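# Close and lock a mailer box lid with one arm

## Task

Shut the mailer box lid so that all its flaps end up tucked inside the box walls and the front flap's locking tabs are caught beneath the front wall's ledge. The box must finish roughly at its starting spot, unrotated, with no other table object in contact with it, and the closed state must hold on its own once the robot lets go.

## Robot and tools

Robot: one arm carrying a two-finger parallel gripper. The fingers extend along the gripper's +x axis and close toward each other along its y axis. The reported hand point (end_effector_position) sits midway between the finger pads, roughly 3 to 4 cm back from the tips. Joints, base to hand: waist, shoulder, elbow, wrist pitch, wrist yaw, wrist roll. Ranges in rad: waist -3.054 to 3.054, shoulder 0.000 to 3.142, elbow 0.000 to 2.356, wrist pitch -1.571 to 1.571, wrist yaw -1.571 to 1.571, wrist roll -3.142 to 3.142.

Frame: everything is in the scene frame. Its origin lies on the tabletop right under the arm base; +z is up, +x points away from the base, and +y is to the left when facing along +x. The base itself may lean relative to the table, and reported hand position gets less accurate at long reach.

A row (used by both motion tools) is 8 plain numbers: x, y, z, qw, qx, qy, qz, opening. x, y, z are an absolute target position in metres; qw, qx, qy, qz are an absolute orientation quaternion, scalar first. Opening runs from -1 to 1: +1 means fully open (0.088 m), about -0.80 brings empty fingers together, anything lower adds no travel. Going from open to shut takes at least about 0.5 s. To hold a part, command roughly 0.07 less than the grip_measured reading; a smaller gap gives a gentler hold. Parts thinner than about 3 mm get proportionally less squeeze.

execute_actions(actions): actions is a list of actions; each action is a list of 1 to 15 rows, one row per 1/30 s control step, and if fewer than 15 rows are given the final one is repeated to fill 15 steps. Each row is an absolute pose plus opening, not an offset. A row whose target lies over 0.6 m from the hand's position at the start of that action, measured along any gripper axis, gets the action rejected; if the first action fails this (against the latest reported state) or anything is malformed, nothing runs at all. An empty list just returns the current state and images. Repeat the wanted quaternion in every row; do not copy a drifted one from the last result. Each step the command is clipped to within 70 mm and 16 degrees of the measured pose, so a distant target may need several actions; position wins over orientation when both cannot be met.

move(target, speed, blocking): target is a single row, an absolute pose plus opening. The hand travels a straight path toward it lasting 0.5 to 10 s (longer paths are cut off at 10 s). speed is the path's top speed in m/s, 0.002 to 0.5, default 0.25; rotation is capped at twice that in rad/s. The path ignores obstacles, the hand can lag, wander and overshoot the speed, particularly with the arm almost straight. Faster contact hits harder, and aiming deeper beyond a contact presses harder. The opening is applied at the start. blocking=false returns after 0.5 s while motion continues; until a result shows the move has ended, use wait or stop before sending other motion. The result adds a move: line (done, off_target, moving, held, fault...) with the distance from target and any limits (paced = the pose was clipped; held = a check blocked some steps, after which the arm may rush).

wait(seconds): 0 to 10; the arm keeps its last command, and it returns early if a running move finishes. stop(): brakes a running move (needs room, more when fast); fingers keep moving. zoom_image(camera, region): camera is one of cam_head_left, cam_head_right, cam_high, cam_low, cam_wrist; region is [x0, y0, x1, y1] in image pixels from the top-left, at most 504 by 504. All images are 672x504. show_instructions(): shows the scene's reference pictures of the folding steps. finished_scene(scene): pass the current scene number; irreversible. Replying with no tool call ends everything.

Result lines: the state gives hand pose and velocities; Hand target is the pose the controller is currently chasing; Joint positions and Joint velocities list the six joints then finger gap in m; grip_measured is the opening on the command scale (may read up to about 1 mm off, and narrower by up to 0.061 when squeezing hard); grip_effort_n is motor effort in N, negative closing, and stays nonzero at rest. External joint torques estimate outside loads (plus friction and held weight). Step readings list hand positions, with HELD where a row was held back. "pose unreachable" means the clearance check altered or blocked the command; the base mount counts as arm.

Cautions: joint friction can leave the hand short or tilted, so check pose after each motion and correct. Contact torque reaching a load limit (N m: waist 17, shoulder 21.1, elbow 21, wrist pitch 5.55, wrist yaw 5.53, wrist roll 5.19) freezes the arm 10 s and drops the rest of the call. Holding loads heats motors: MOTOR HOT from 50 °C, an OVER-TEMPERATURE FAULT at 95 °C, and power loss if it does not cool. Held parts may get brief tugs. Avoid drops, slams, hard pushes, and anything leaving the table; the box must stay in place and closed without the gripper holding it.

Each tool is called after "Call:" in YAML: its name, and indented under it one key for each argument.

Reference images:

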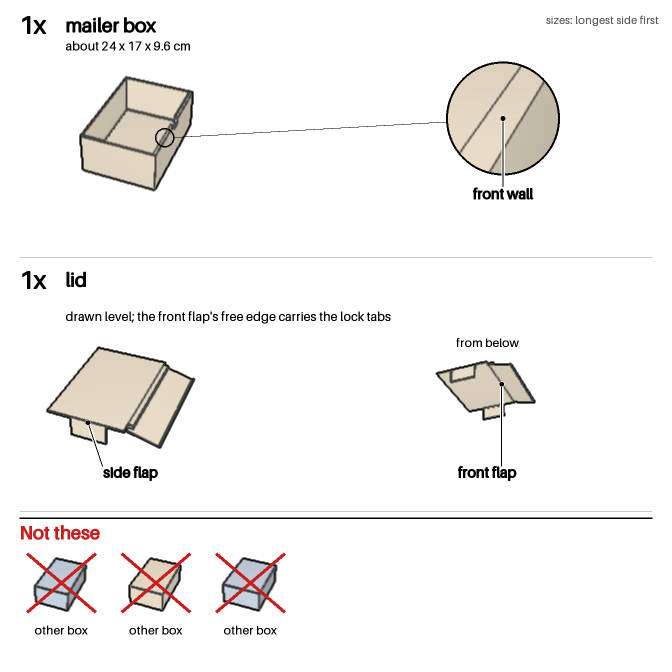

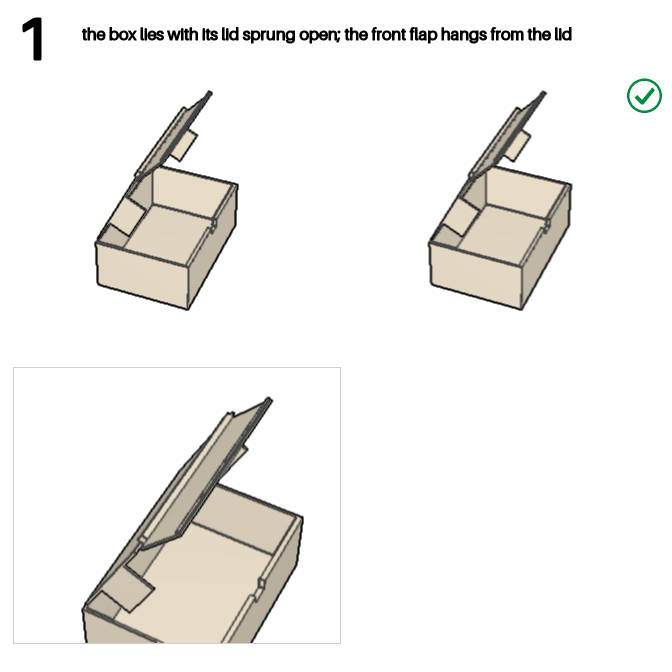

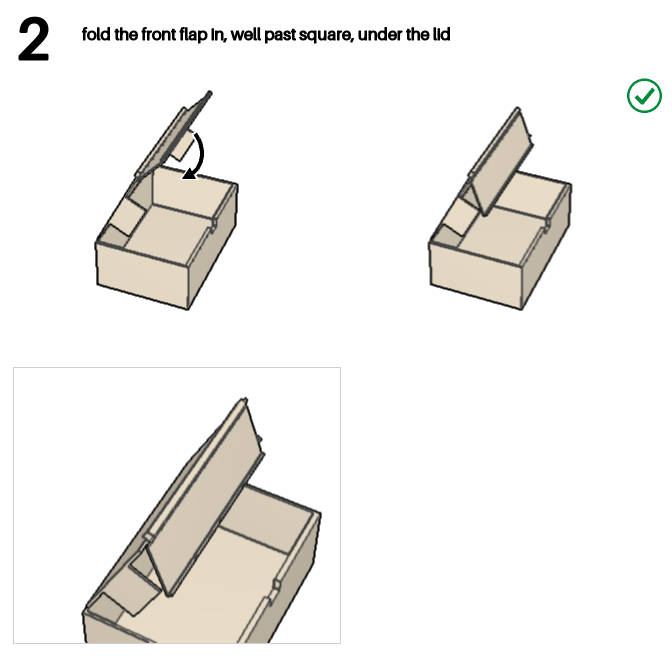

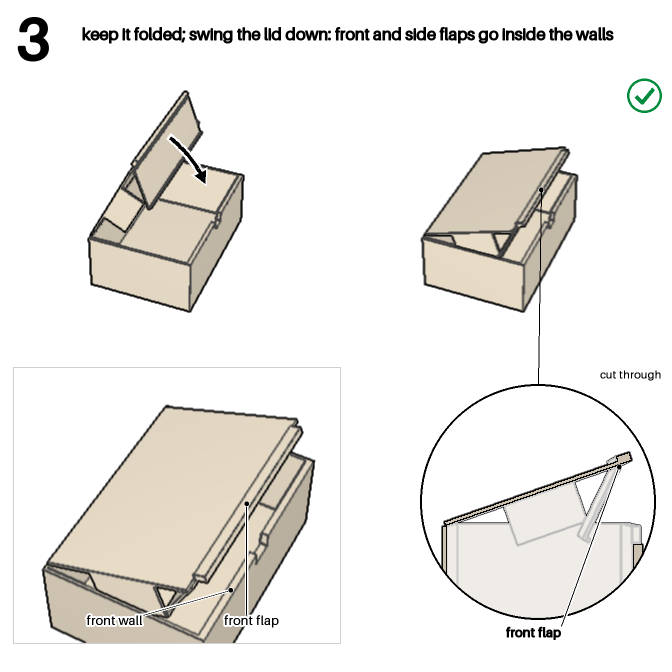

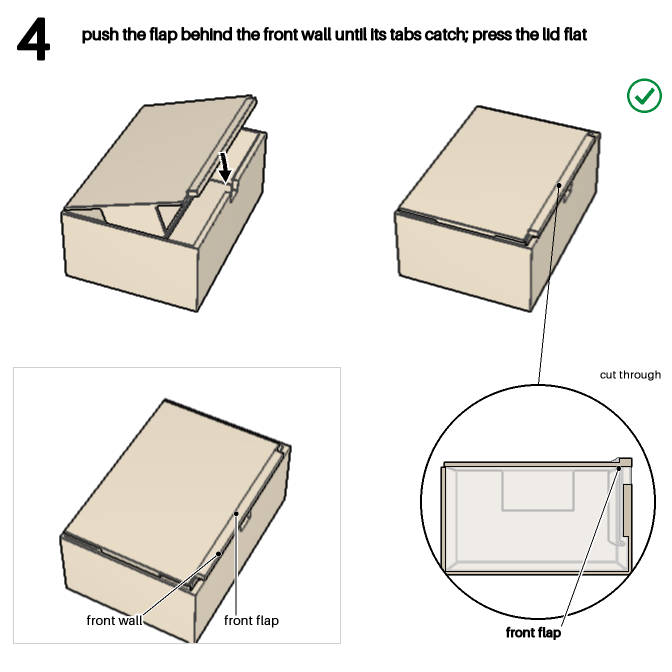

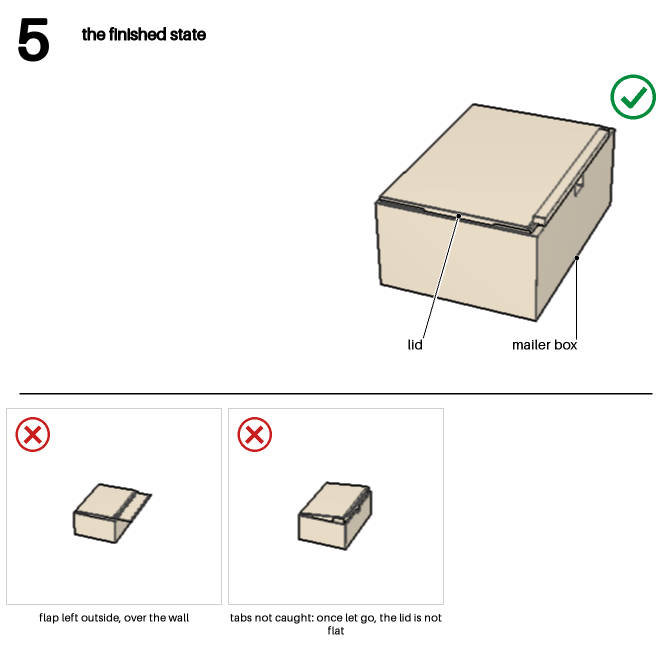

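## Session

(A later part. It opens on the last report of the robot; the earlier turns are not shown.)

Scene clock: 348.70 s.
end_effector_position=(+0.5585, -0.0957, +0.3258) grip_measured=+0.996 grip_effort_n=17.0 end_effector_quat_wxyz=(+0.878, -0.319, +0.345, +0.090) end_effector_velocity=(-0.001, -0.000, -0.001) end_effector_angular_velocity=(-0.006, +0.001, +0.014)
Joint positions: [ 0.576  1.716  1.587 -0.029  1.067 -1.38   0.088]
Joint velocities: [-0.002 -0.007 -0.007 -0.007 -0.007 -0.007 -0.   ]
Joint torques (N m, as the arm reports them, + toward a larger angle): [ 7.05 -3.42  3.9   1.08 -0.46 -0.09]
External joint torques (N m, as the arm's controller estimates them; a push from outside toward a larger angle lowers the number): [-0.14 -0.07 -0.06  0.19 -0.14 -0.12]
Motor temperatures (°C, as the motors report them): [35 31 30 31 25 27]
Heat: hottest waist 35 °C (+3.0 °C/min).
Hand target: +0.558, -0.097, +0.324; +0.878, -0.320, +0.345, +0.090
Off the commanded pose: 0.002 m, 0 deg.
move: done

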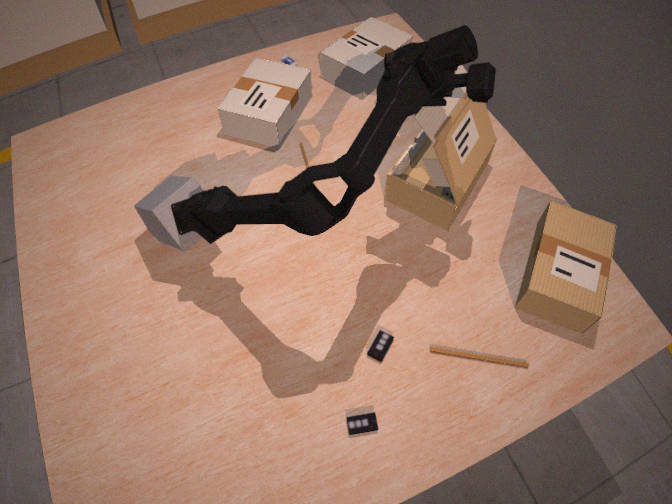

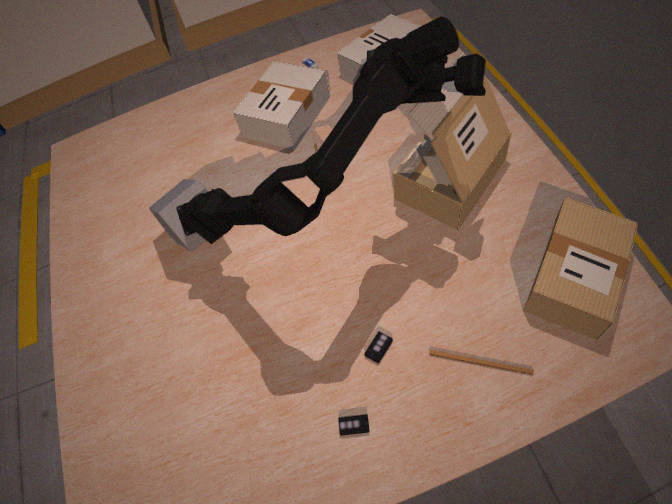

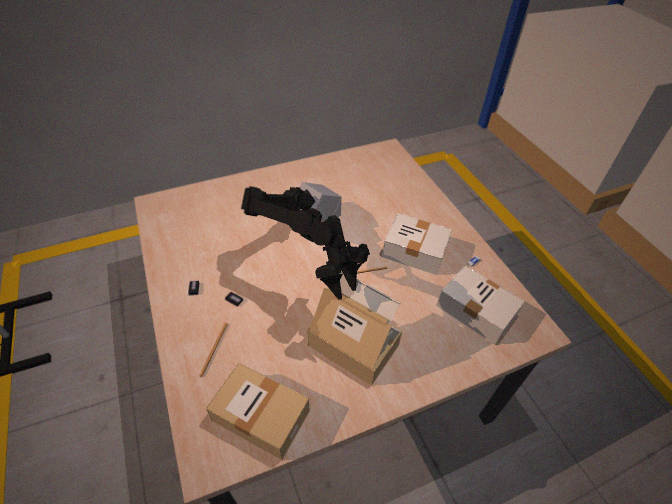

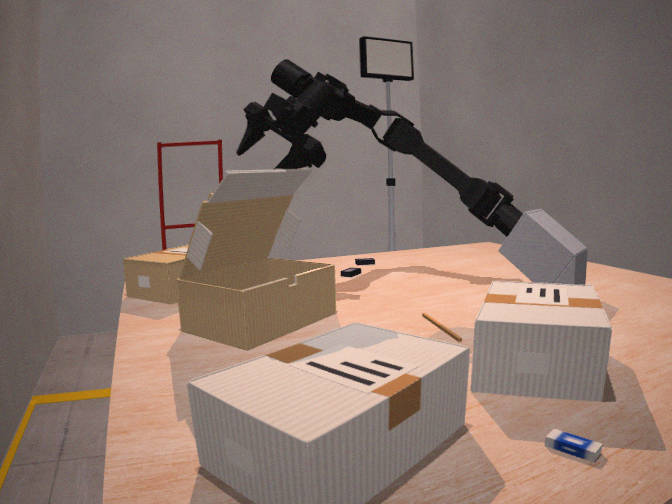

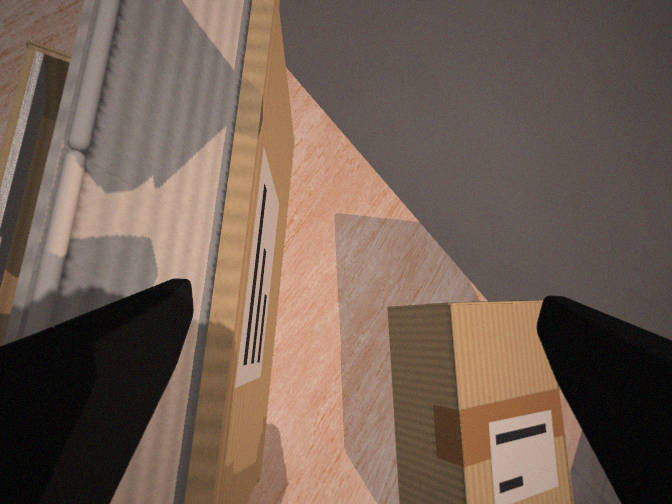

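Call:
move:
  target: [0.553,-0.07,0.37,0.878,-0.32,0.345,0.09,-0.66]
  speed: 0.1

Call:
move:
  target: [0.562,-0.025,0.332,0.878,-0.32,0.345,0.09,-0.66]
  speed: 0.06

Scene clock: 357.70 s.
end_effector_position=(+0.5526, -0.0714, +0.3696) grip_measured=-0.656 grip_effort_n=-10.5 end_effector_quat_wxyz=(+0.879, -0.320, +0.342, +0.090) end_effector_velocity=(+0.001, -0.003, +0.003) end_effector_angular_velocity=(+0.007, +0.006, -0.008)
Joint positions: [ 0.697  1.791  1.704 -0.111  1.18  -1.34   0.007]
Joint velocities: [ 0.002  0.007  0.032 -0.037  0.007  0.022 -0.001]
Joint torques (N m, as the arm reports them, + toward a larger angle): [ 7.7  -1.71  5.32  0.69 -0.12  0.2 ]
External joint torques (N m, as the arm's controller estimates them; a push from outside toward a larger angle lowers the number): [ 0.29  1.03  1.55 -0.18  0.18  0.16]
Motor temperatures (°C, as the motors report them): [35 31 30 31 25 27]
Heat: hottest waist 35 °C (+3.0 °C/min).
Hand target: +0.553, -0.070, +0.370; +0.878, -0.320, +0.345, +0.090
Off the commanded pose: 0.001 m, 0 deg.
move: done

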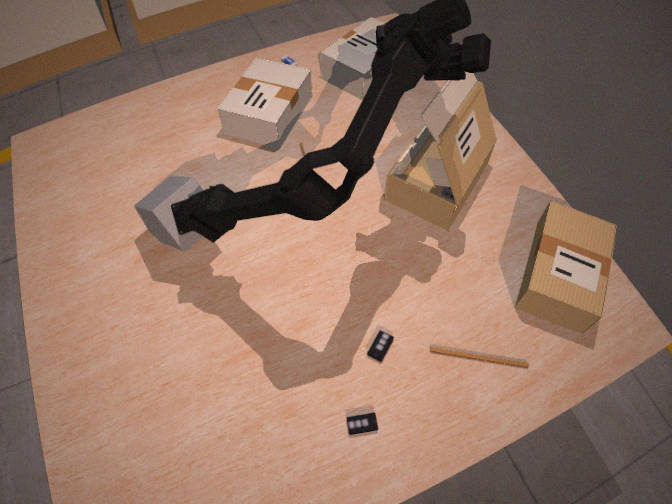

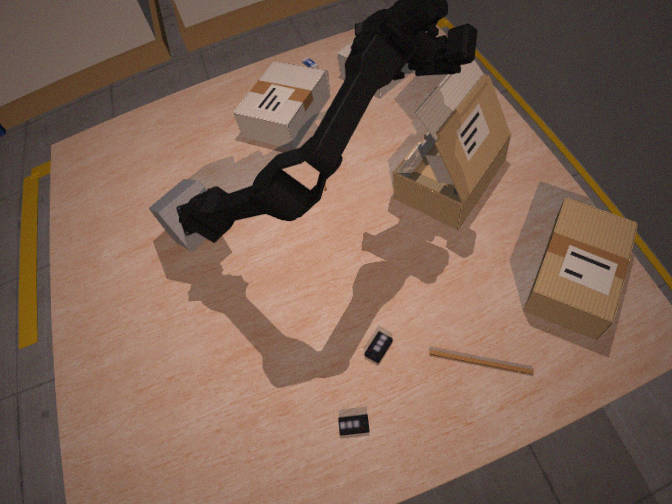

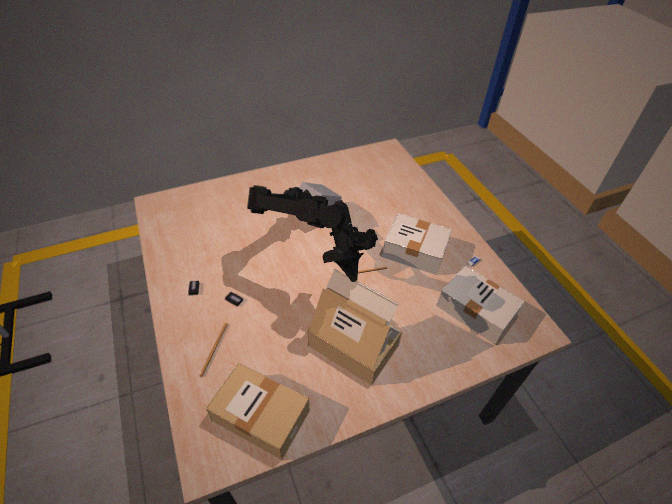

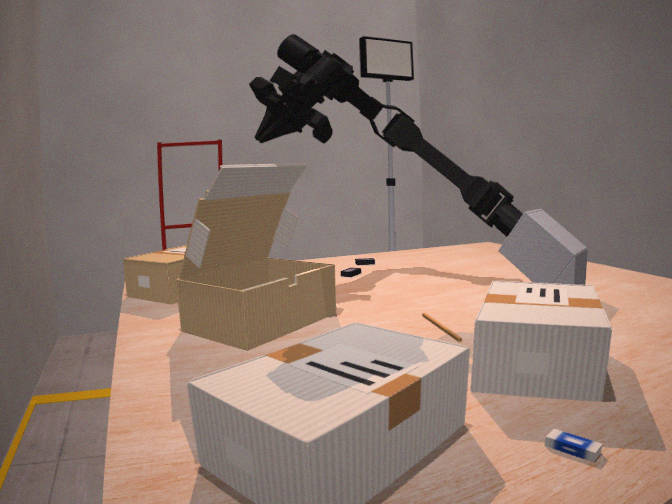

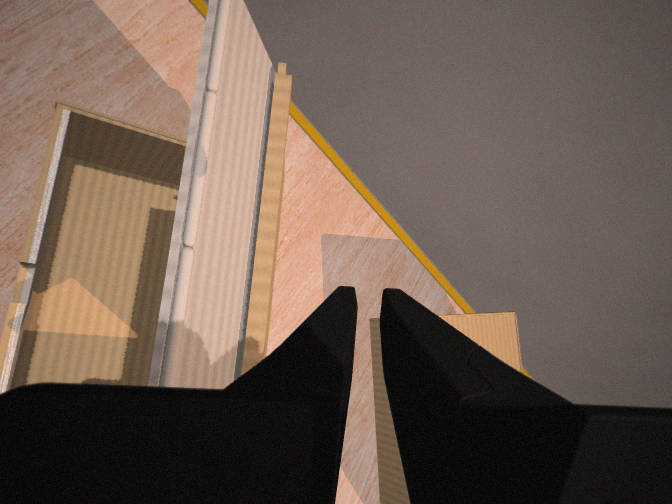

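Scene clock: 359.07 s.
end_effector_position=(+0.5618, -0.0298, +0.3367) grip_measured=-0.658 grip_effort_n=-10.0 end_effector_quat_wxyz=(+0.881, -0.314, +0.344, +0.086) end_effector_velocity=(+0.001, -0.004, -0.001) end_effector_angular_velocity=(+0.002, -0.003, -0.004)
Joint positions: [ 0.66   1.868  1.61   0.083  1.149 -1.348  0.007]
Joint velocities: [-0.007 -0.007 -0.002  0.007 -0.007 -0.007 -0.   ]
Joint torques (N m, as the arm reports them, + toward a larger angle): [ 7.92 -2.36  4.    1.07 -0.48 -0.09]
External joint torques (N m, as the arm's controller estimates them; a push from outside toward a larger angle lowers the number): [-0.02  1.33 -0.1   0.2  -0.18 -0.12]
Motor temperatures (°C, as the motors report them): [36 31 30 31 25 27]
Heat: hottest waist 36 °C (+4.0 °C/min).
Hand target: +0.562, -0.025, +0.332; +0.878, -0.320, +0.345, +0.090
Off the commanded pose: 0.007 m, 1 deg.
move: done

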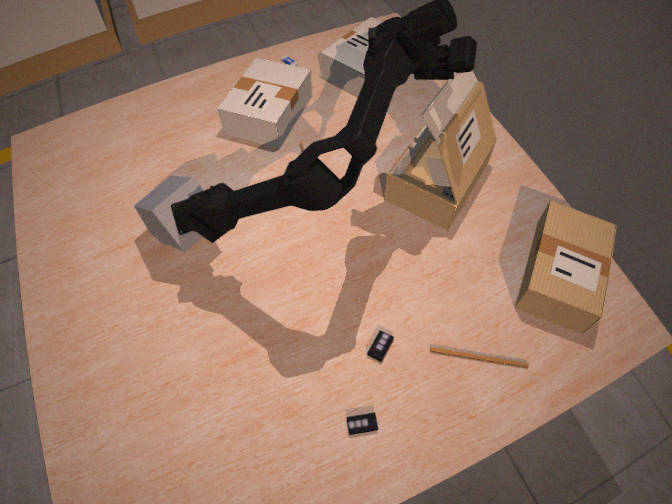

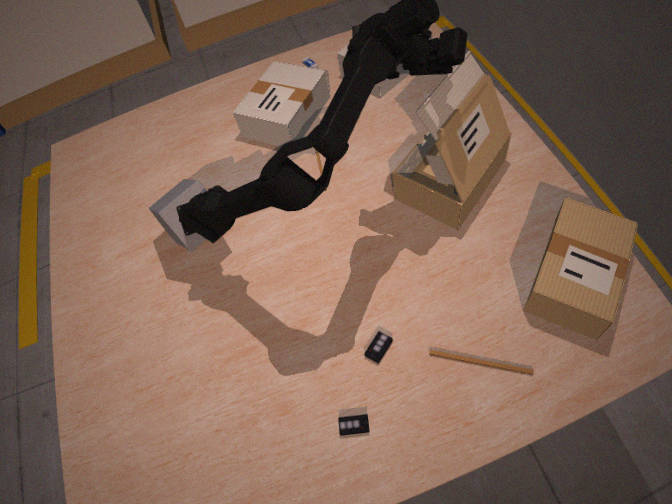

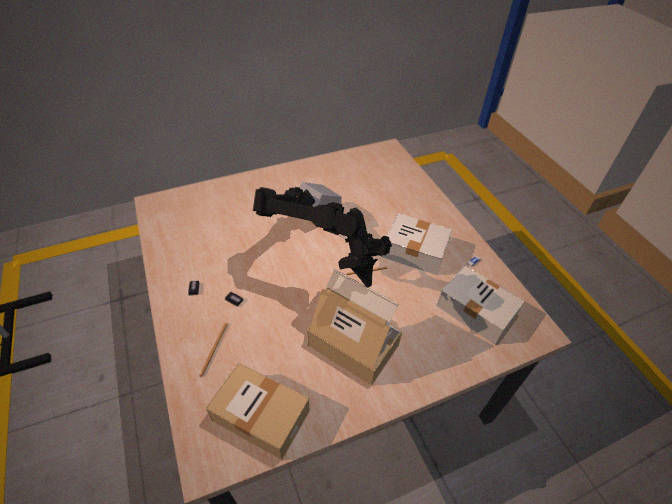

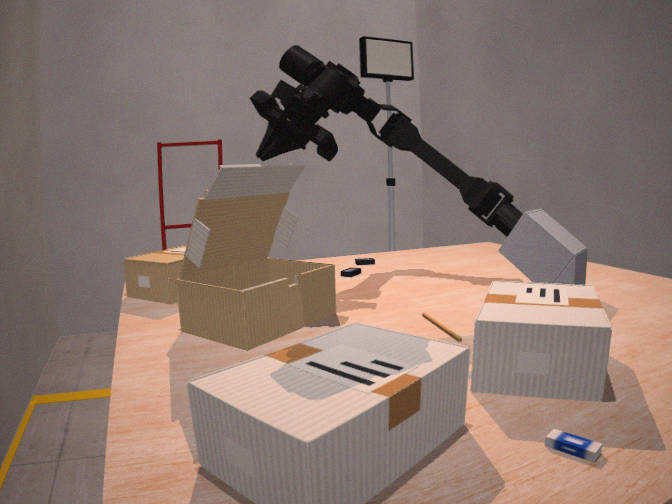

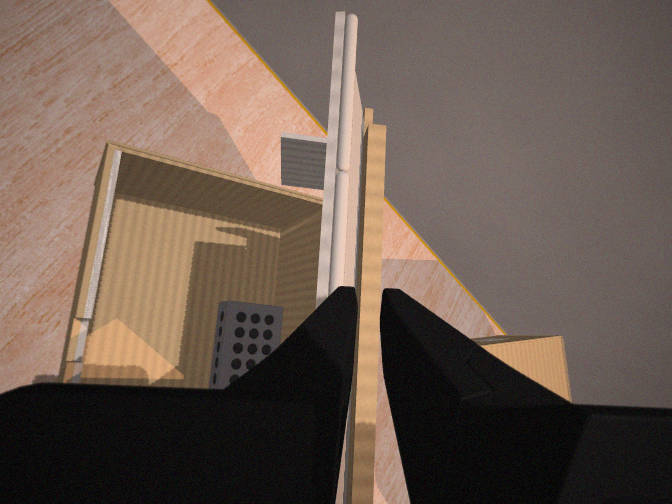

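Call:
move:
  target: [0.562,-0.031,0.305,0.878,-0.32,0.345,0.09,-0.72]
  speed: 0.02

Scene clock: 364.17 s.
end_effector_position=(+0.5623, -0.0281, +0.3079) grip_measured=-0.718 grip_effort_n=-10.5 end_effector_quat_wxyz=(+0.879, -0.319, +0.343, +0.091) end_effector_velocity=(-0.000, +0.000, -0.001) end_effector_angular_velocity=(-0.002, -0.003, +0.006)
Joint positions: [ 0.605  1.851  1.519  0.164  1.092 -1.371  0.004]
Joint velocities: [-0.002 -0.002 -0.007  0.007 -0.007 -0.007 -0.   ]
Joint torques (N m, as the arm reports them, + toward a larger angle): [ 7.65 -4.    4.    1.07 -0.39 -0.09]
External joint torques (N m, as the arm's controller estimates them; a push from outside toward a larger angle lowers the number): [-0.28  0.01 -0.2   0.17 -0.07 -0.12]
Motor temperatures (°C, as the motors report them): [36 31 30 30 25 27]
Heat: hottest waist 36 °C (+4.0 °C/min).
Hand target: +0.562, -0.031, +0.305; +0.878, -0.320, +0.345, +0.090
Off the commanded pose: 0.004 m, 0 deg.
move: done

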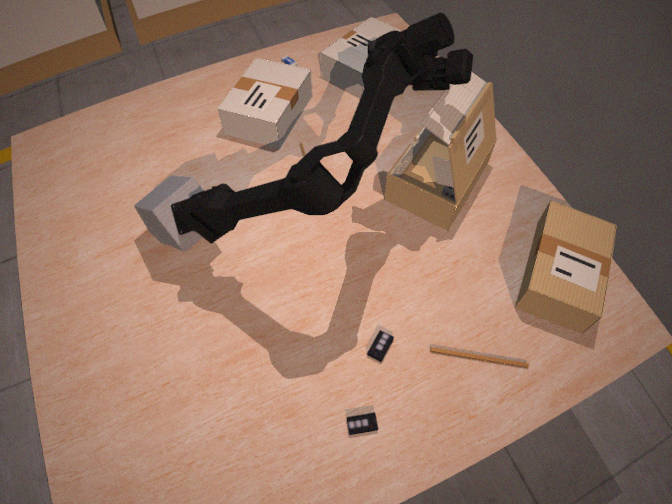

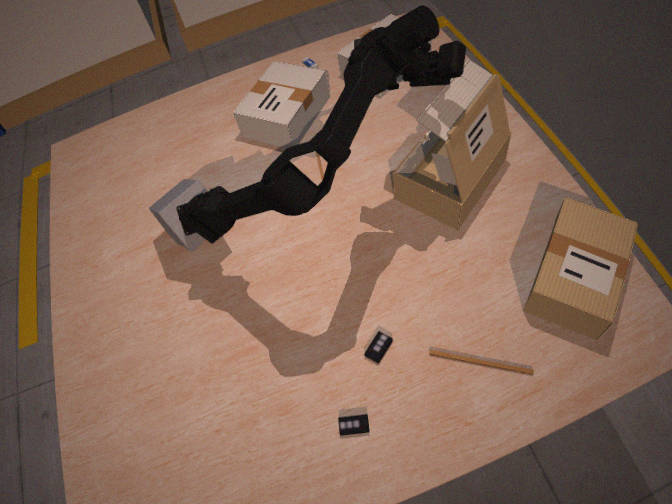

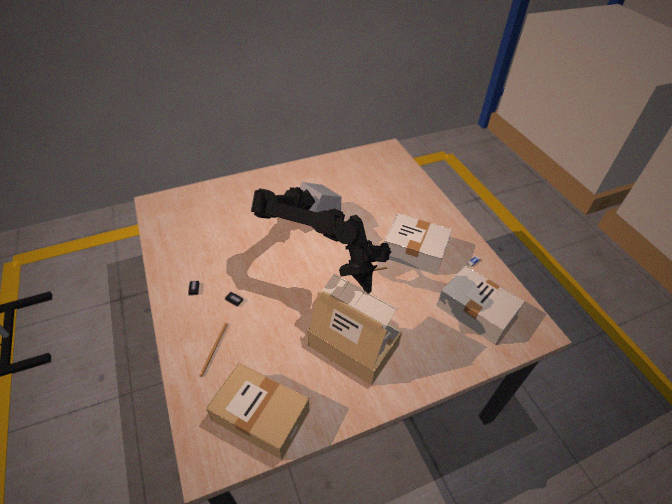

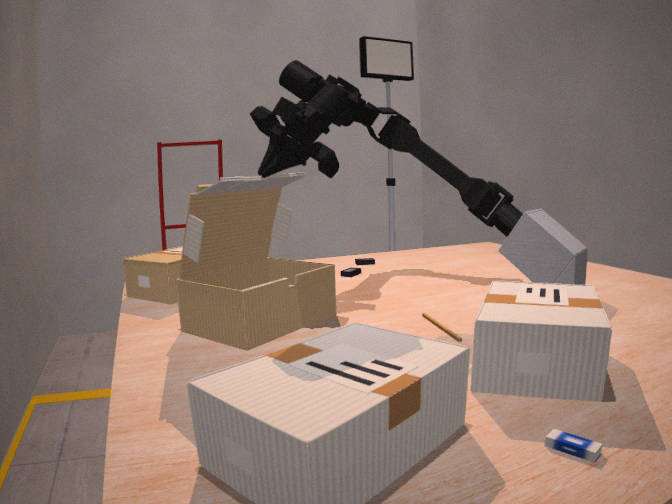

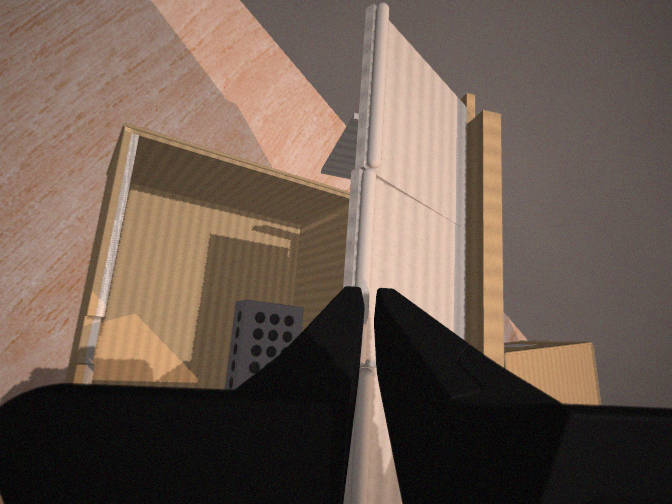

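Call:
move:
  target: [0.567,-0.041,0.25,0.878,-0.32,0.345,0.09,-0.72]
  speed: 0.03

Call:
move:
  target: [0.567,-0.041,0.20,0.853,-0.426,0.302,0.031,-0.72]
  speed: 0.04

Scene clock: 372.20 s.
end_effector_position=(+0.5678, -0.0364, +0.2535) grip_measured=-0.718 grip_effort_n=-10.5 end_effector_quat_wxyz=(+0.879, -0.319, +0.341, +0.093) end_effector_velocity=(+0.000, -0.003, -0.002) end_effector_angular_velocity=(-0.013, -0.002, +0.009)
Joint positions: [ 0.482  1.833  1.396  0.299  0.964 -1.407  0.004]
Joint velocities: [-0.007 -0.007 -0.007  0.007 -0.007 -0.022 -0.   ]
Joint torques (N m, as the arm reports them, + toward a larger angle): [ 7.47 -4.79  4.01  1.13 -0.31 -0.08]
External joint torques (N m, as the arm's controller estimates them; a push from outside toward a larger angle lowers the number): [-0.39 -0.18 -0.14  0.21  0.02 -0.11]
Motor temperatures (°C, as the motors report them): [37 31 30 30 25 26]
Heat: hottest waist 37 °C (+5.0 °C/min).
Hand target: +0.567, -0.041, +0.250; +0.878, -0.320, +0.345, +0.090
Off the commanded pose: 0.006 m, 1 deg.
move: done

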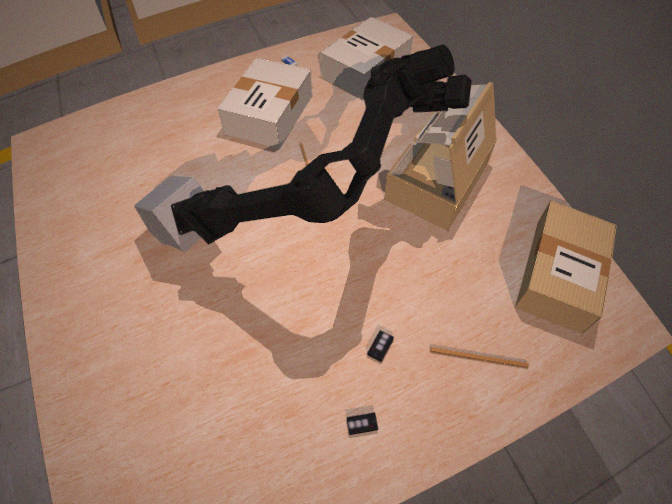

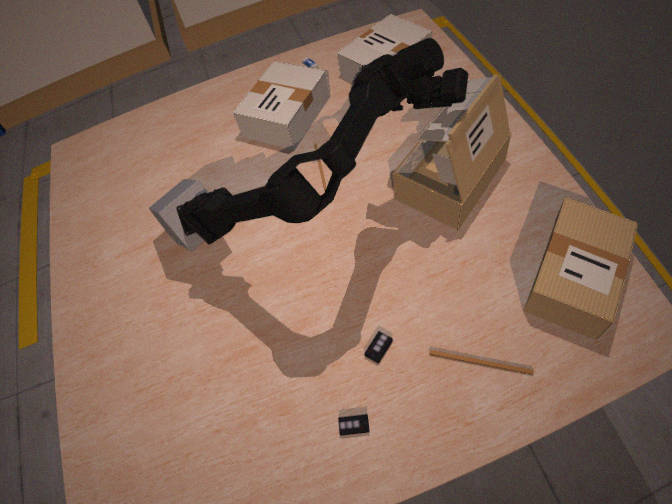

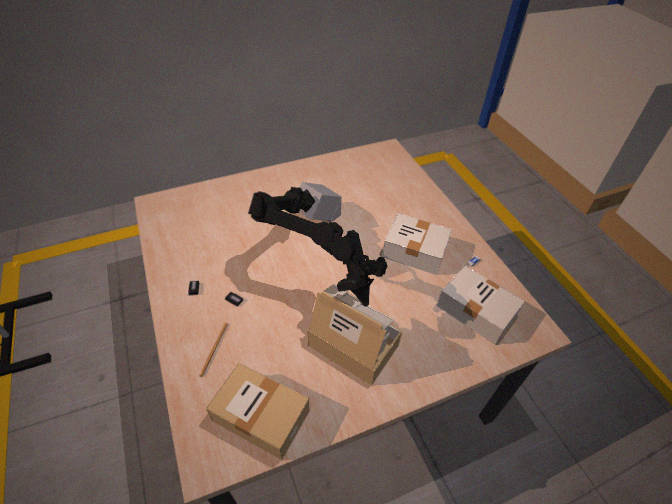

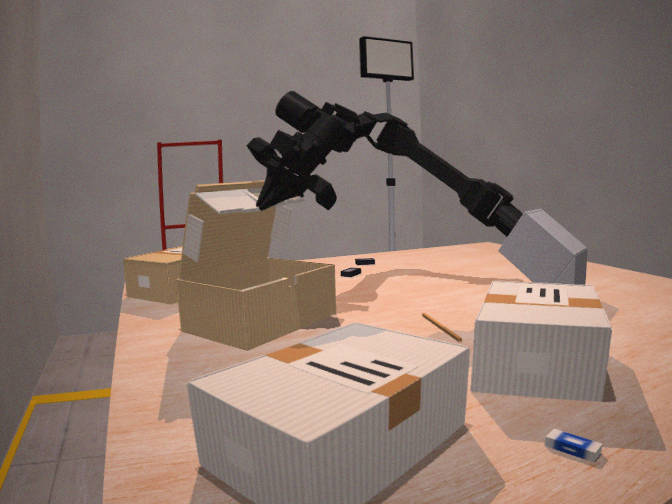

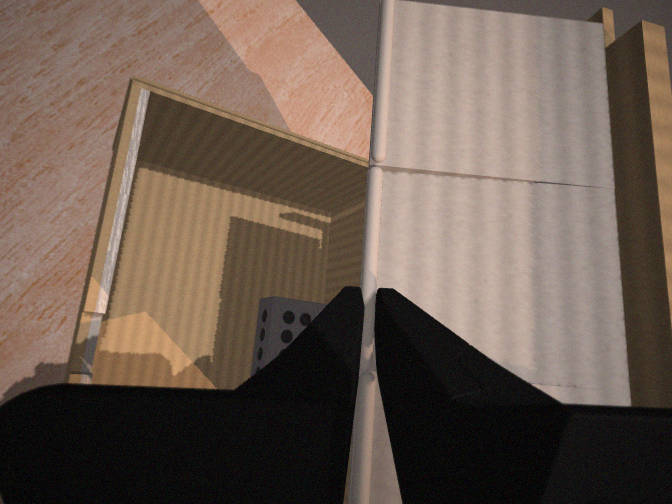

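Scene clock: 375.80 s.
end_effector_position=(+0.5677, -0.0433, +0.2069) grip_measured=-0.718 grip_effort_n=-10.0 end_effector_quat_wxyz=(+0.856, -0.420, +0.299, +0.027) end_effector_velocity=(+0.001, -0.004, +0.002) end_effector_angular_velocity=(-0.012, -0.011, -0.003)
Joint positions: [ 0.377  1.912  1.182  0.925  0.85  -1.827  0.004]
Joint velocities: [-0.002 -0.002 -0.002  0.022 -0.007 -0.022 -0.   ]
Joint torques (N m, as the arm reports them, + toward a larger angle): [ 7.48 -3.6   3.8   1.12 -0.59 -0.06]
External joint torques (N m, as the arm's controller estimates them; a push from outside toward a larger angle lowers the number): [-0.55  1.67  0.    0.2  -0.15 -0.11]
Motor temperatures (°C, as the motors report them): [37 31 30 30 25 26]
Heat: hottest waist 37 °C (+5.0 °C/min).
Hand target: +0.567, -0.041, +0.200; +0.852, -0.426, +0.302, +0.031
Off the commanded pose: 0.007 m, 1 deg.
move: done

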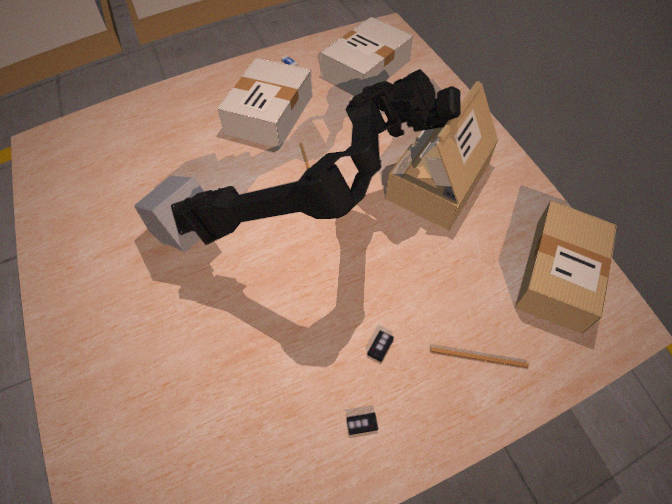

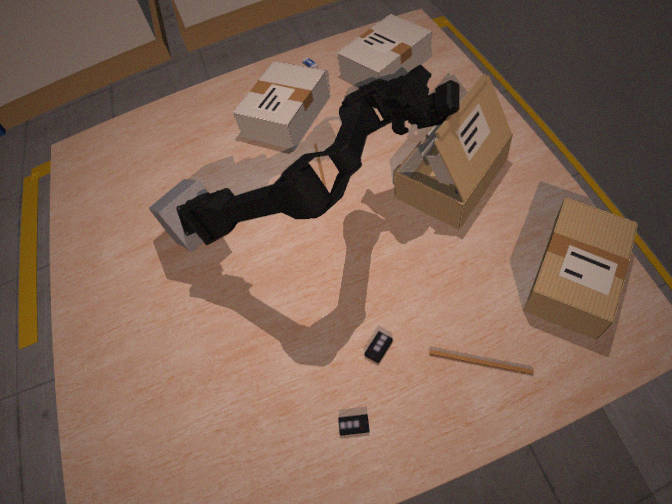

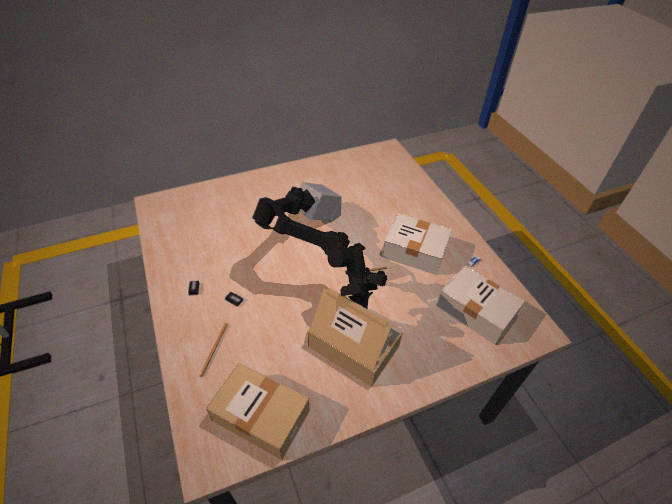

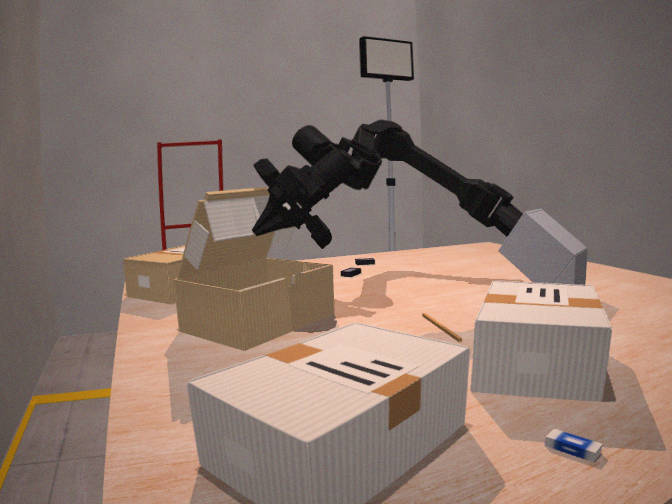

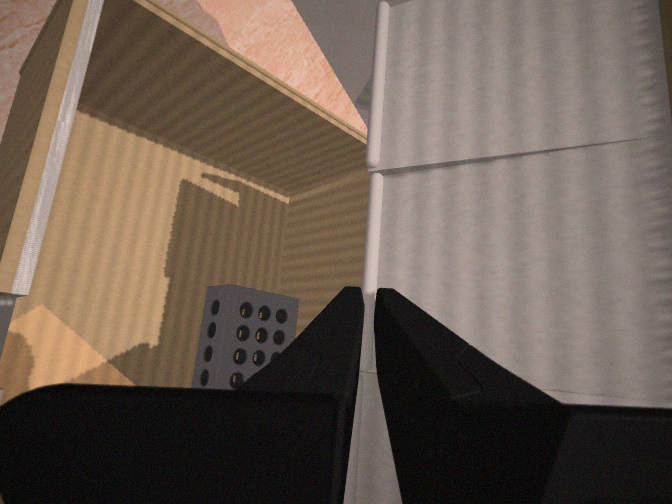

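Call:
move:
  target: [0.560,-0.025,0.148,0.813,-0.524,0.255,-0.029,-0.72]
  speed: 0.04

Scene clock: 383.70 s.
end_effector_position=(+0.5612, -0.0258, +0.1543) grip_measured=-0.718 grip_effort_n=-10.0 end_effector_quat_wxyz=(+0.816, -0.519, +0.252, -0.032) end_effector_velocity=(+0.001, +0.004, -0.002) end_effector_angular_velocity=(-0.025, -0.014, +0.030)
Joint positions: [ 0.273  2.14   1.103  1.453  0.671 -2.128  0.004]
Joint velocities: [-0.007  0.007 -0.007  0.007 -0.037 -0.022  0.   ]
Joint torques (N m, as the arm reports them, + toward a larger angle): [ 7.98 -4.15  2.95  1.22 -0.64 -0.02]
External joint torques (N m, as the arm's controller estimates them; a push from outside toward a larger angle lowers the number): [-0.37  1.55  0.09  0.3  -0.12 -0.07]
Motor temperatures (°C, as the motors report them): [38 31 30 30 25 26]
Heat: hottest waist 38 °C (+7.1 °C/min).
Hand target: +0.560, -0.025, +0.148; +0.812, -0.524, +0.255, -0.029
Off the commanded pose: 0.006 m, 1 deg.
move: done

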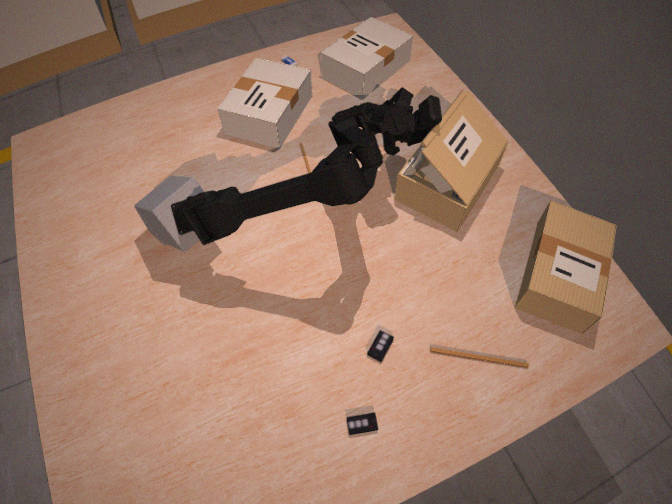

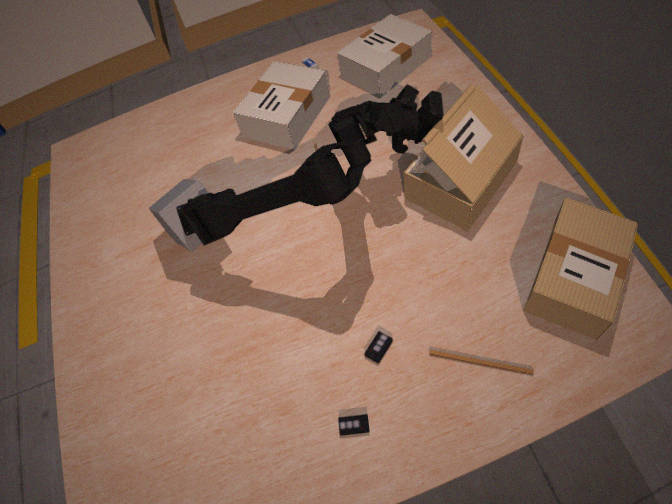

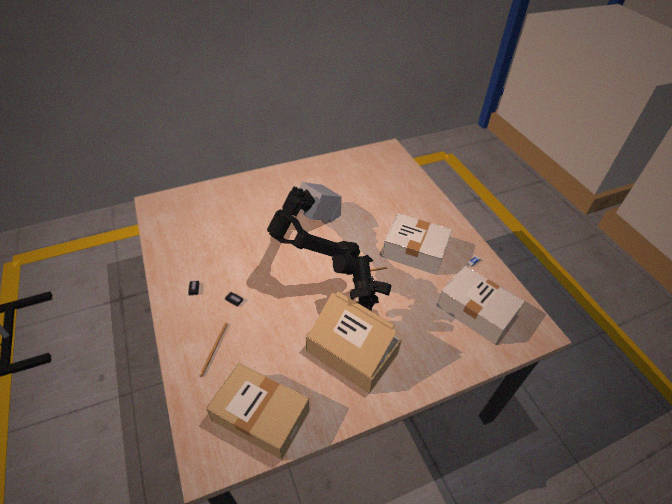

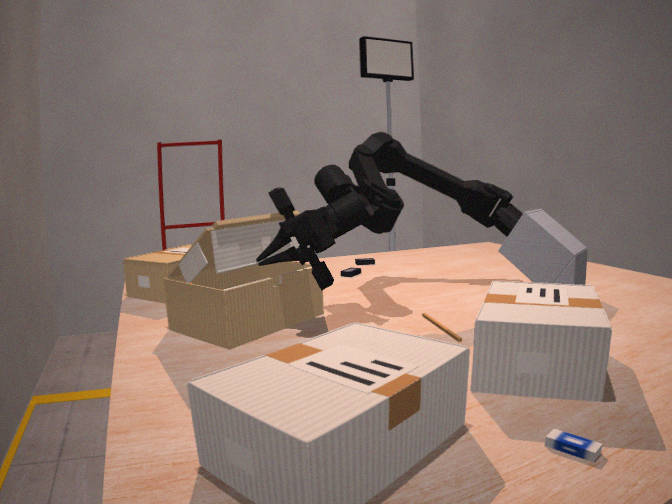

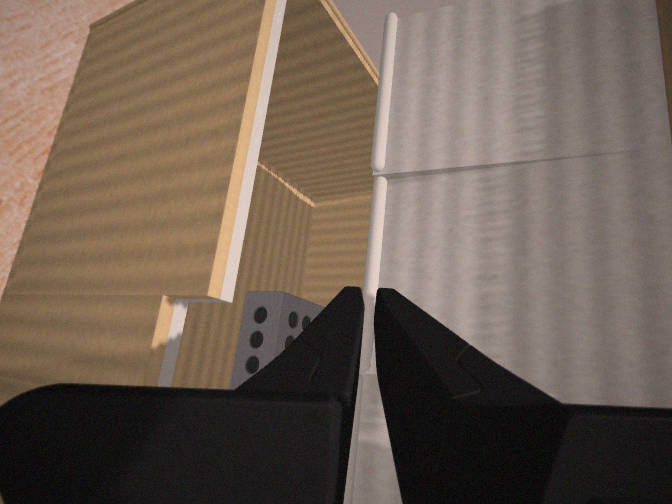

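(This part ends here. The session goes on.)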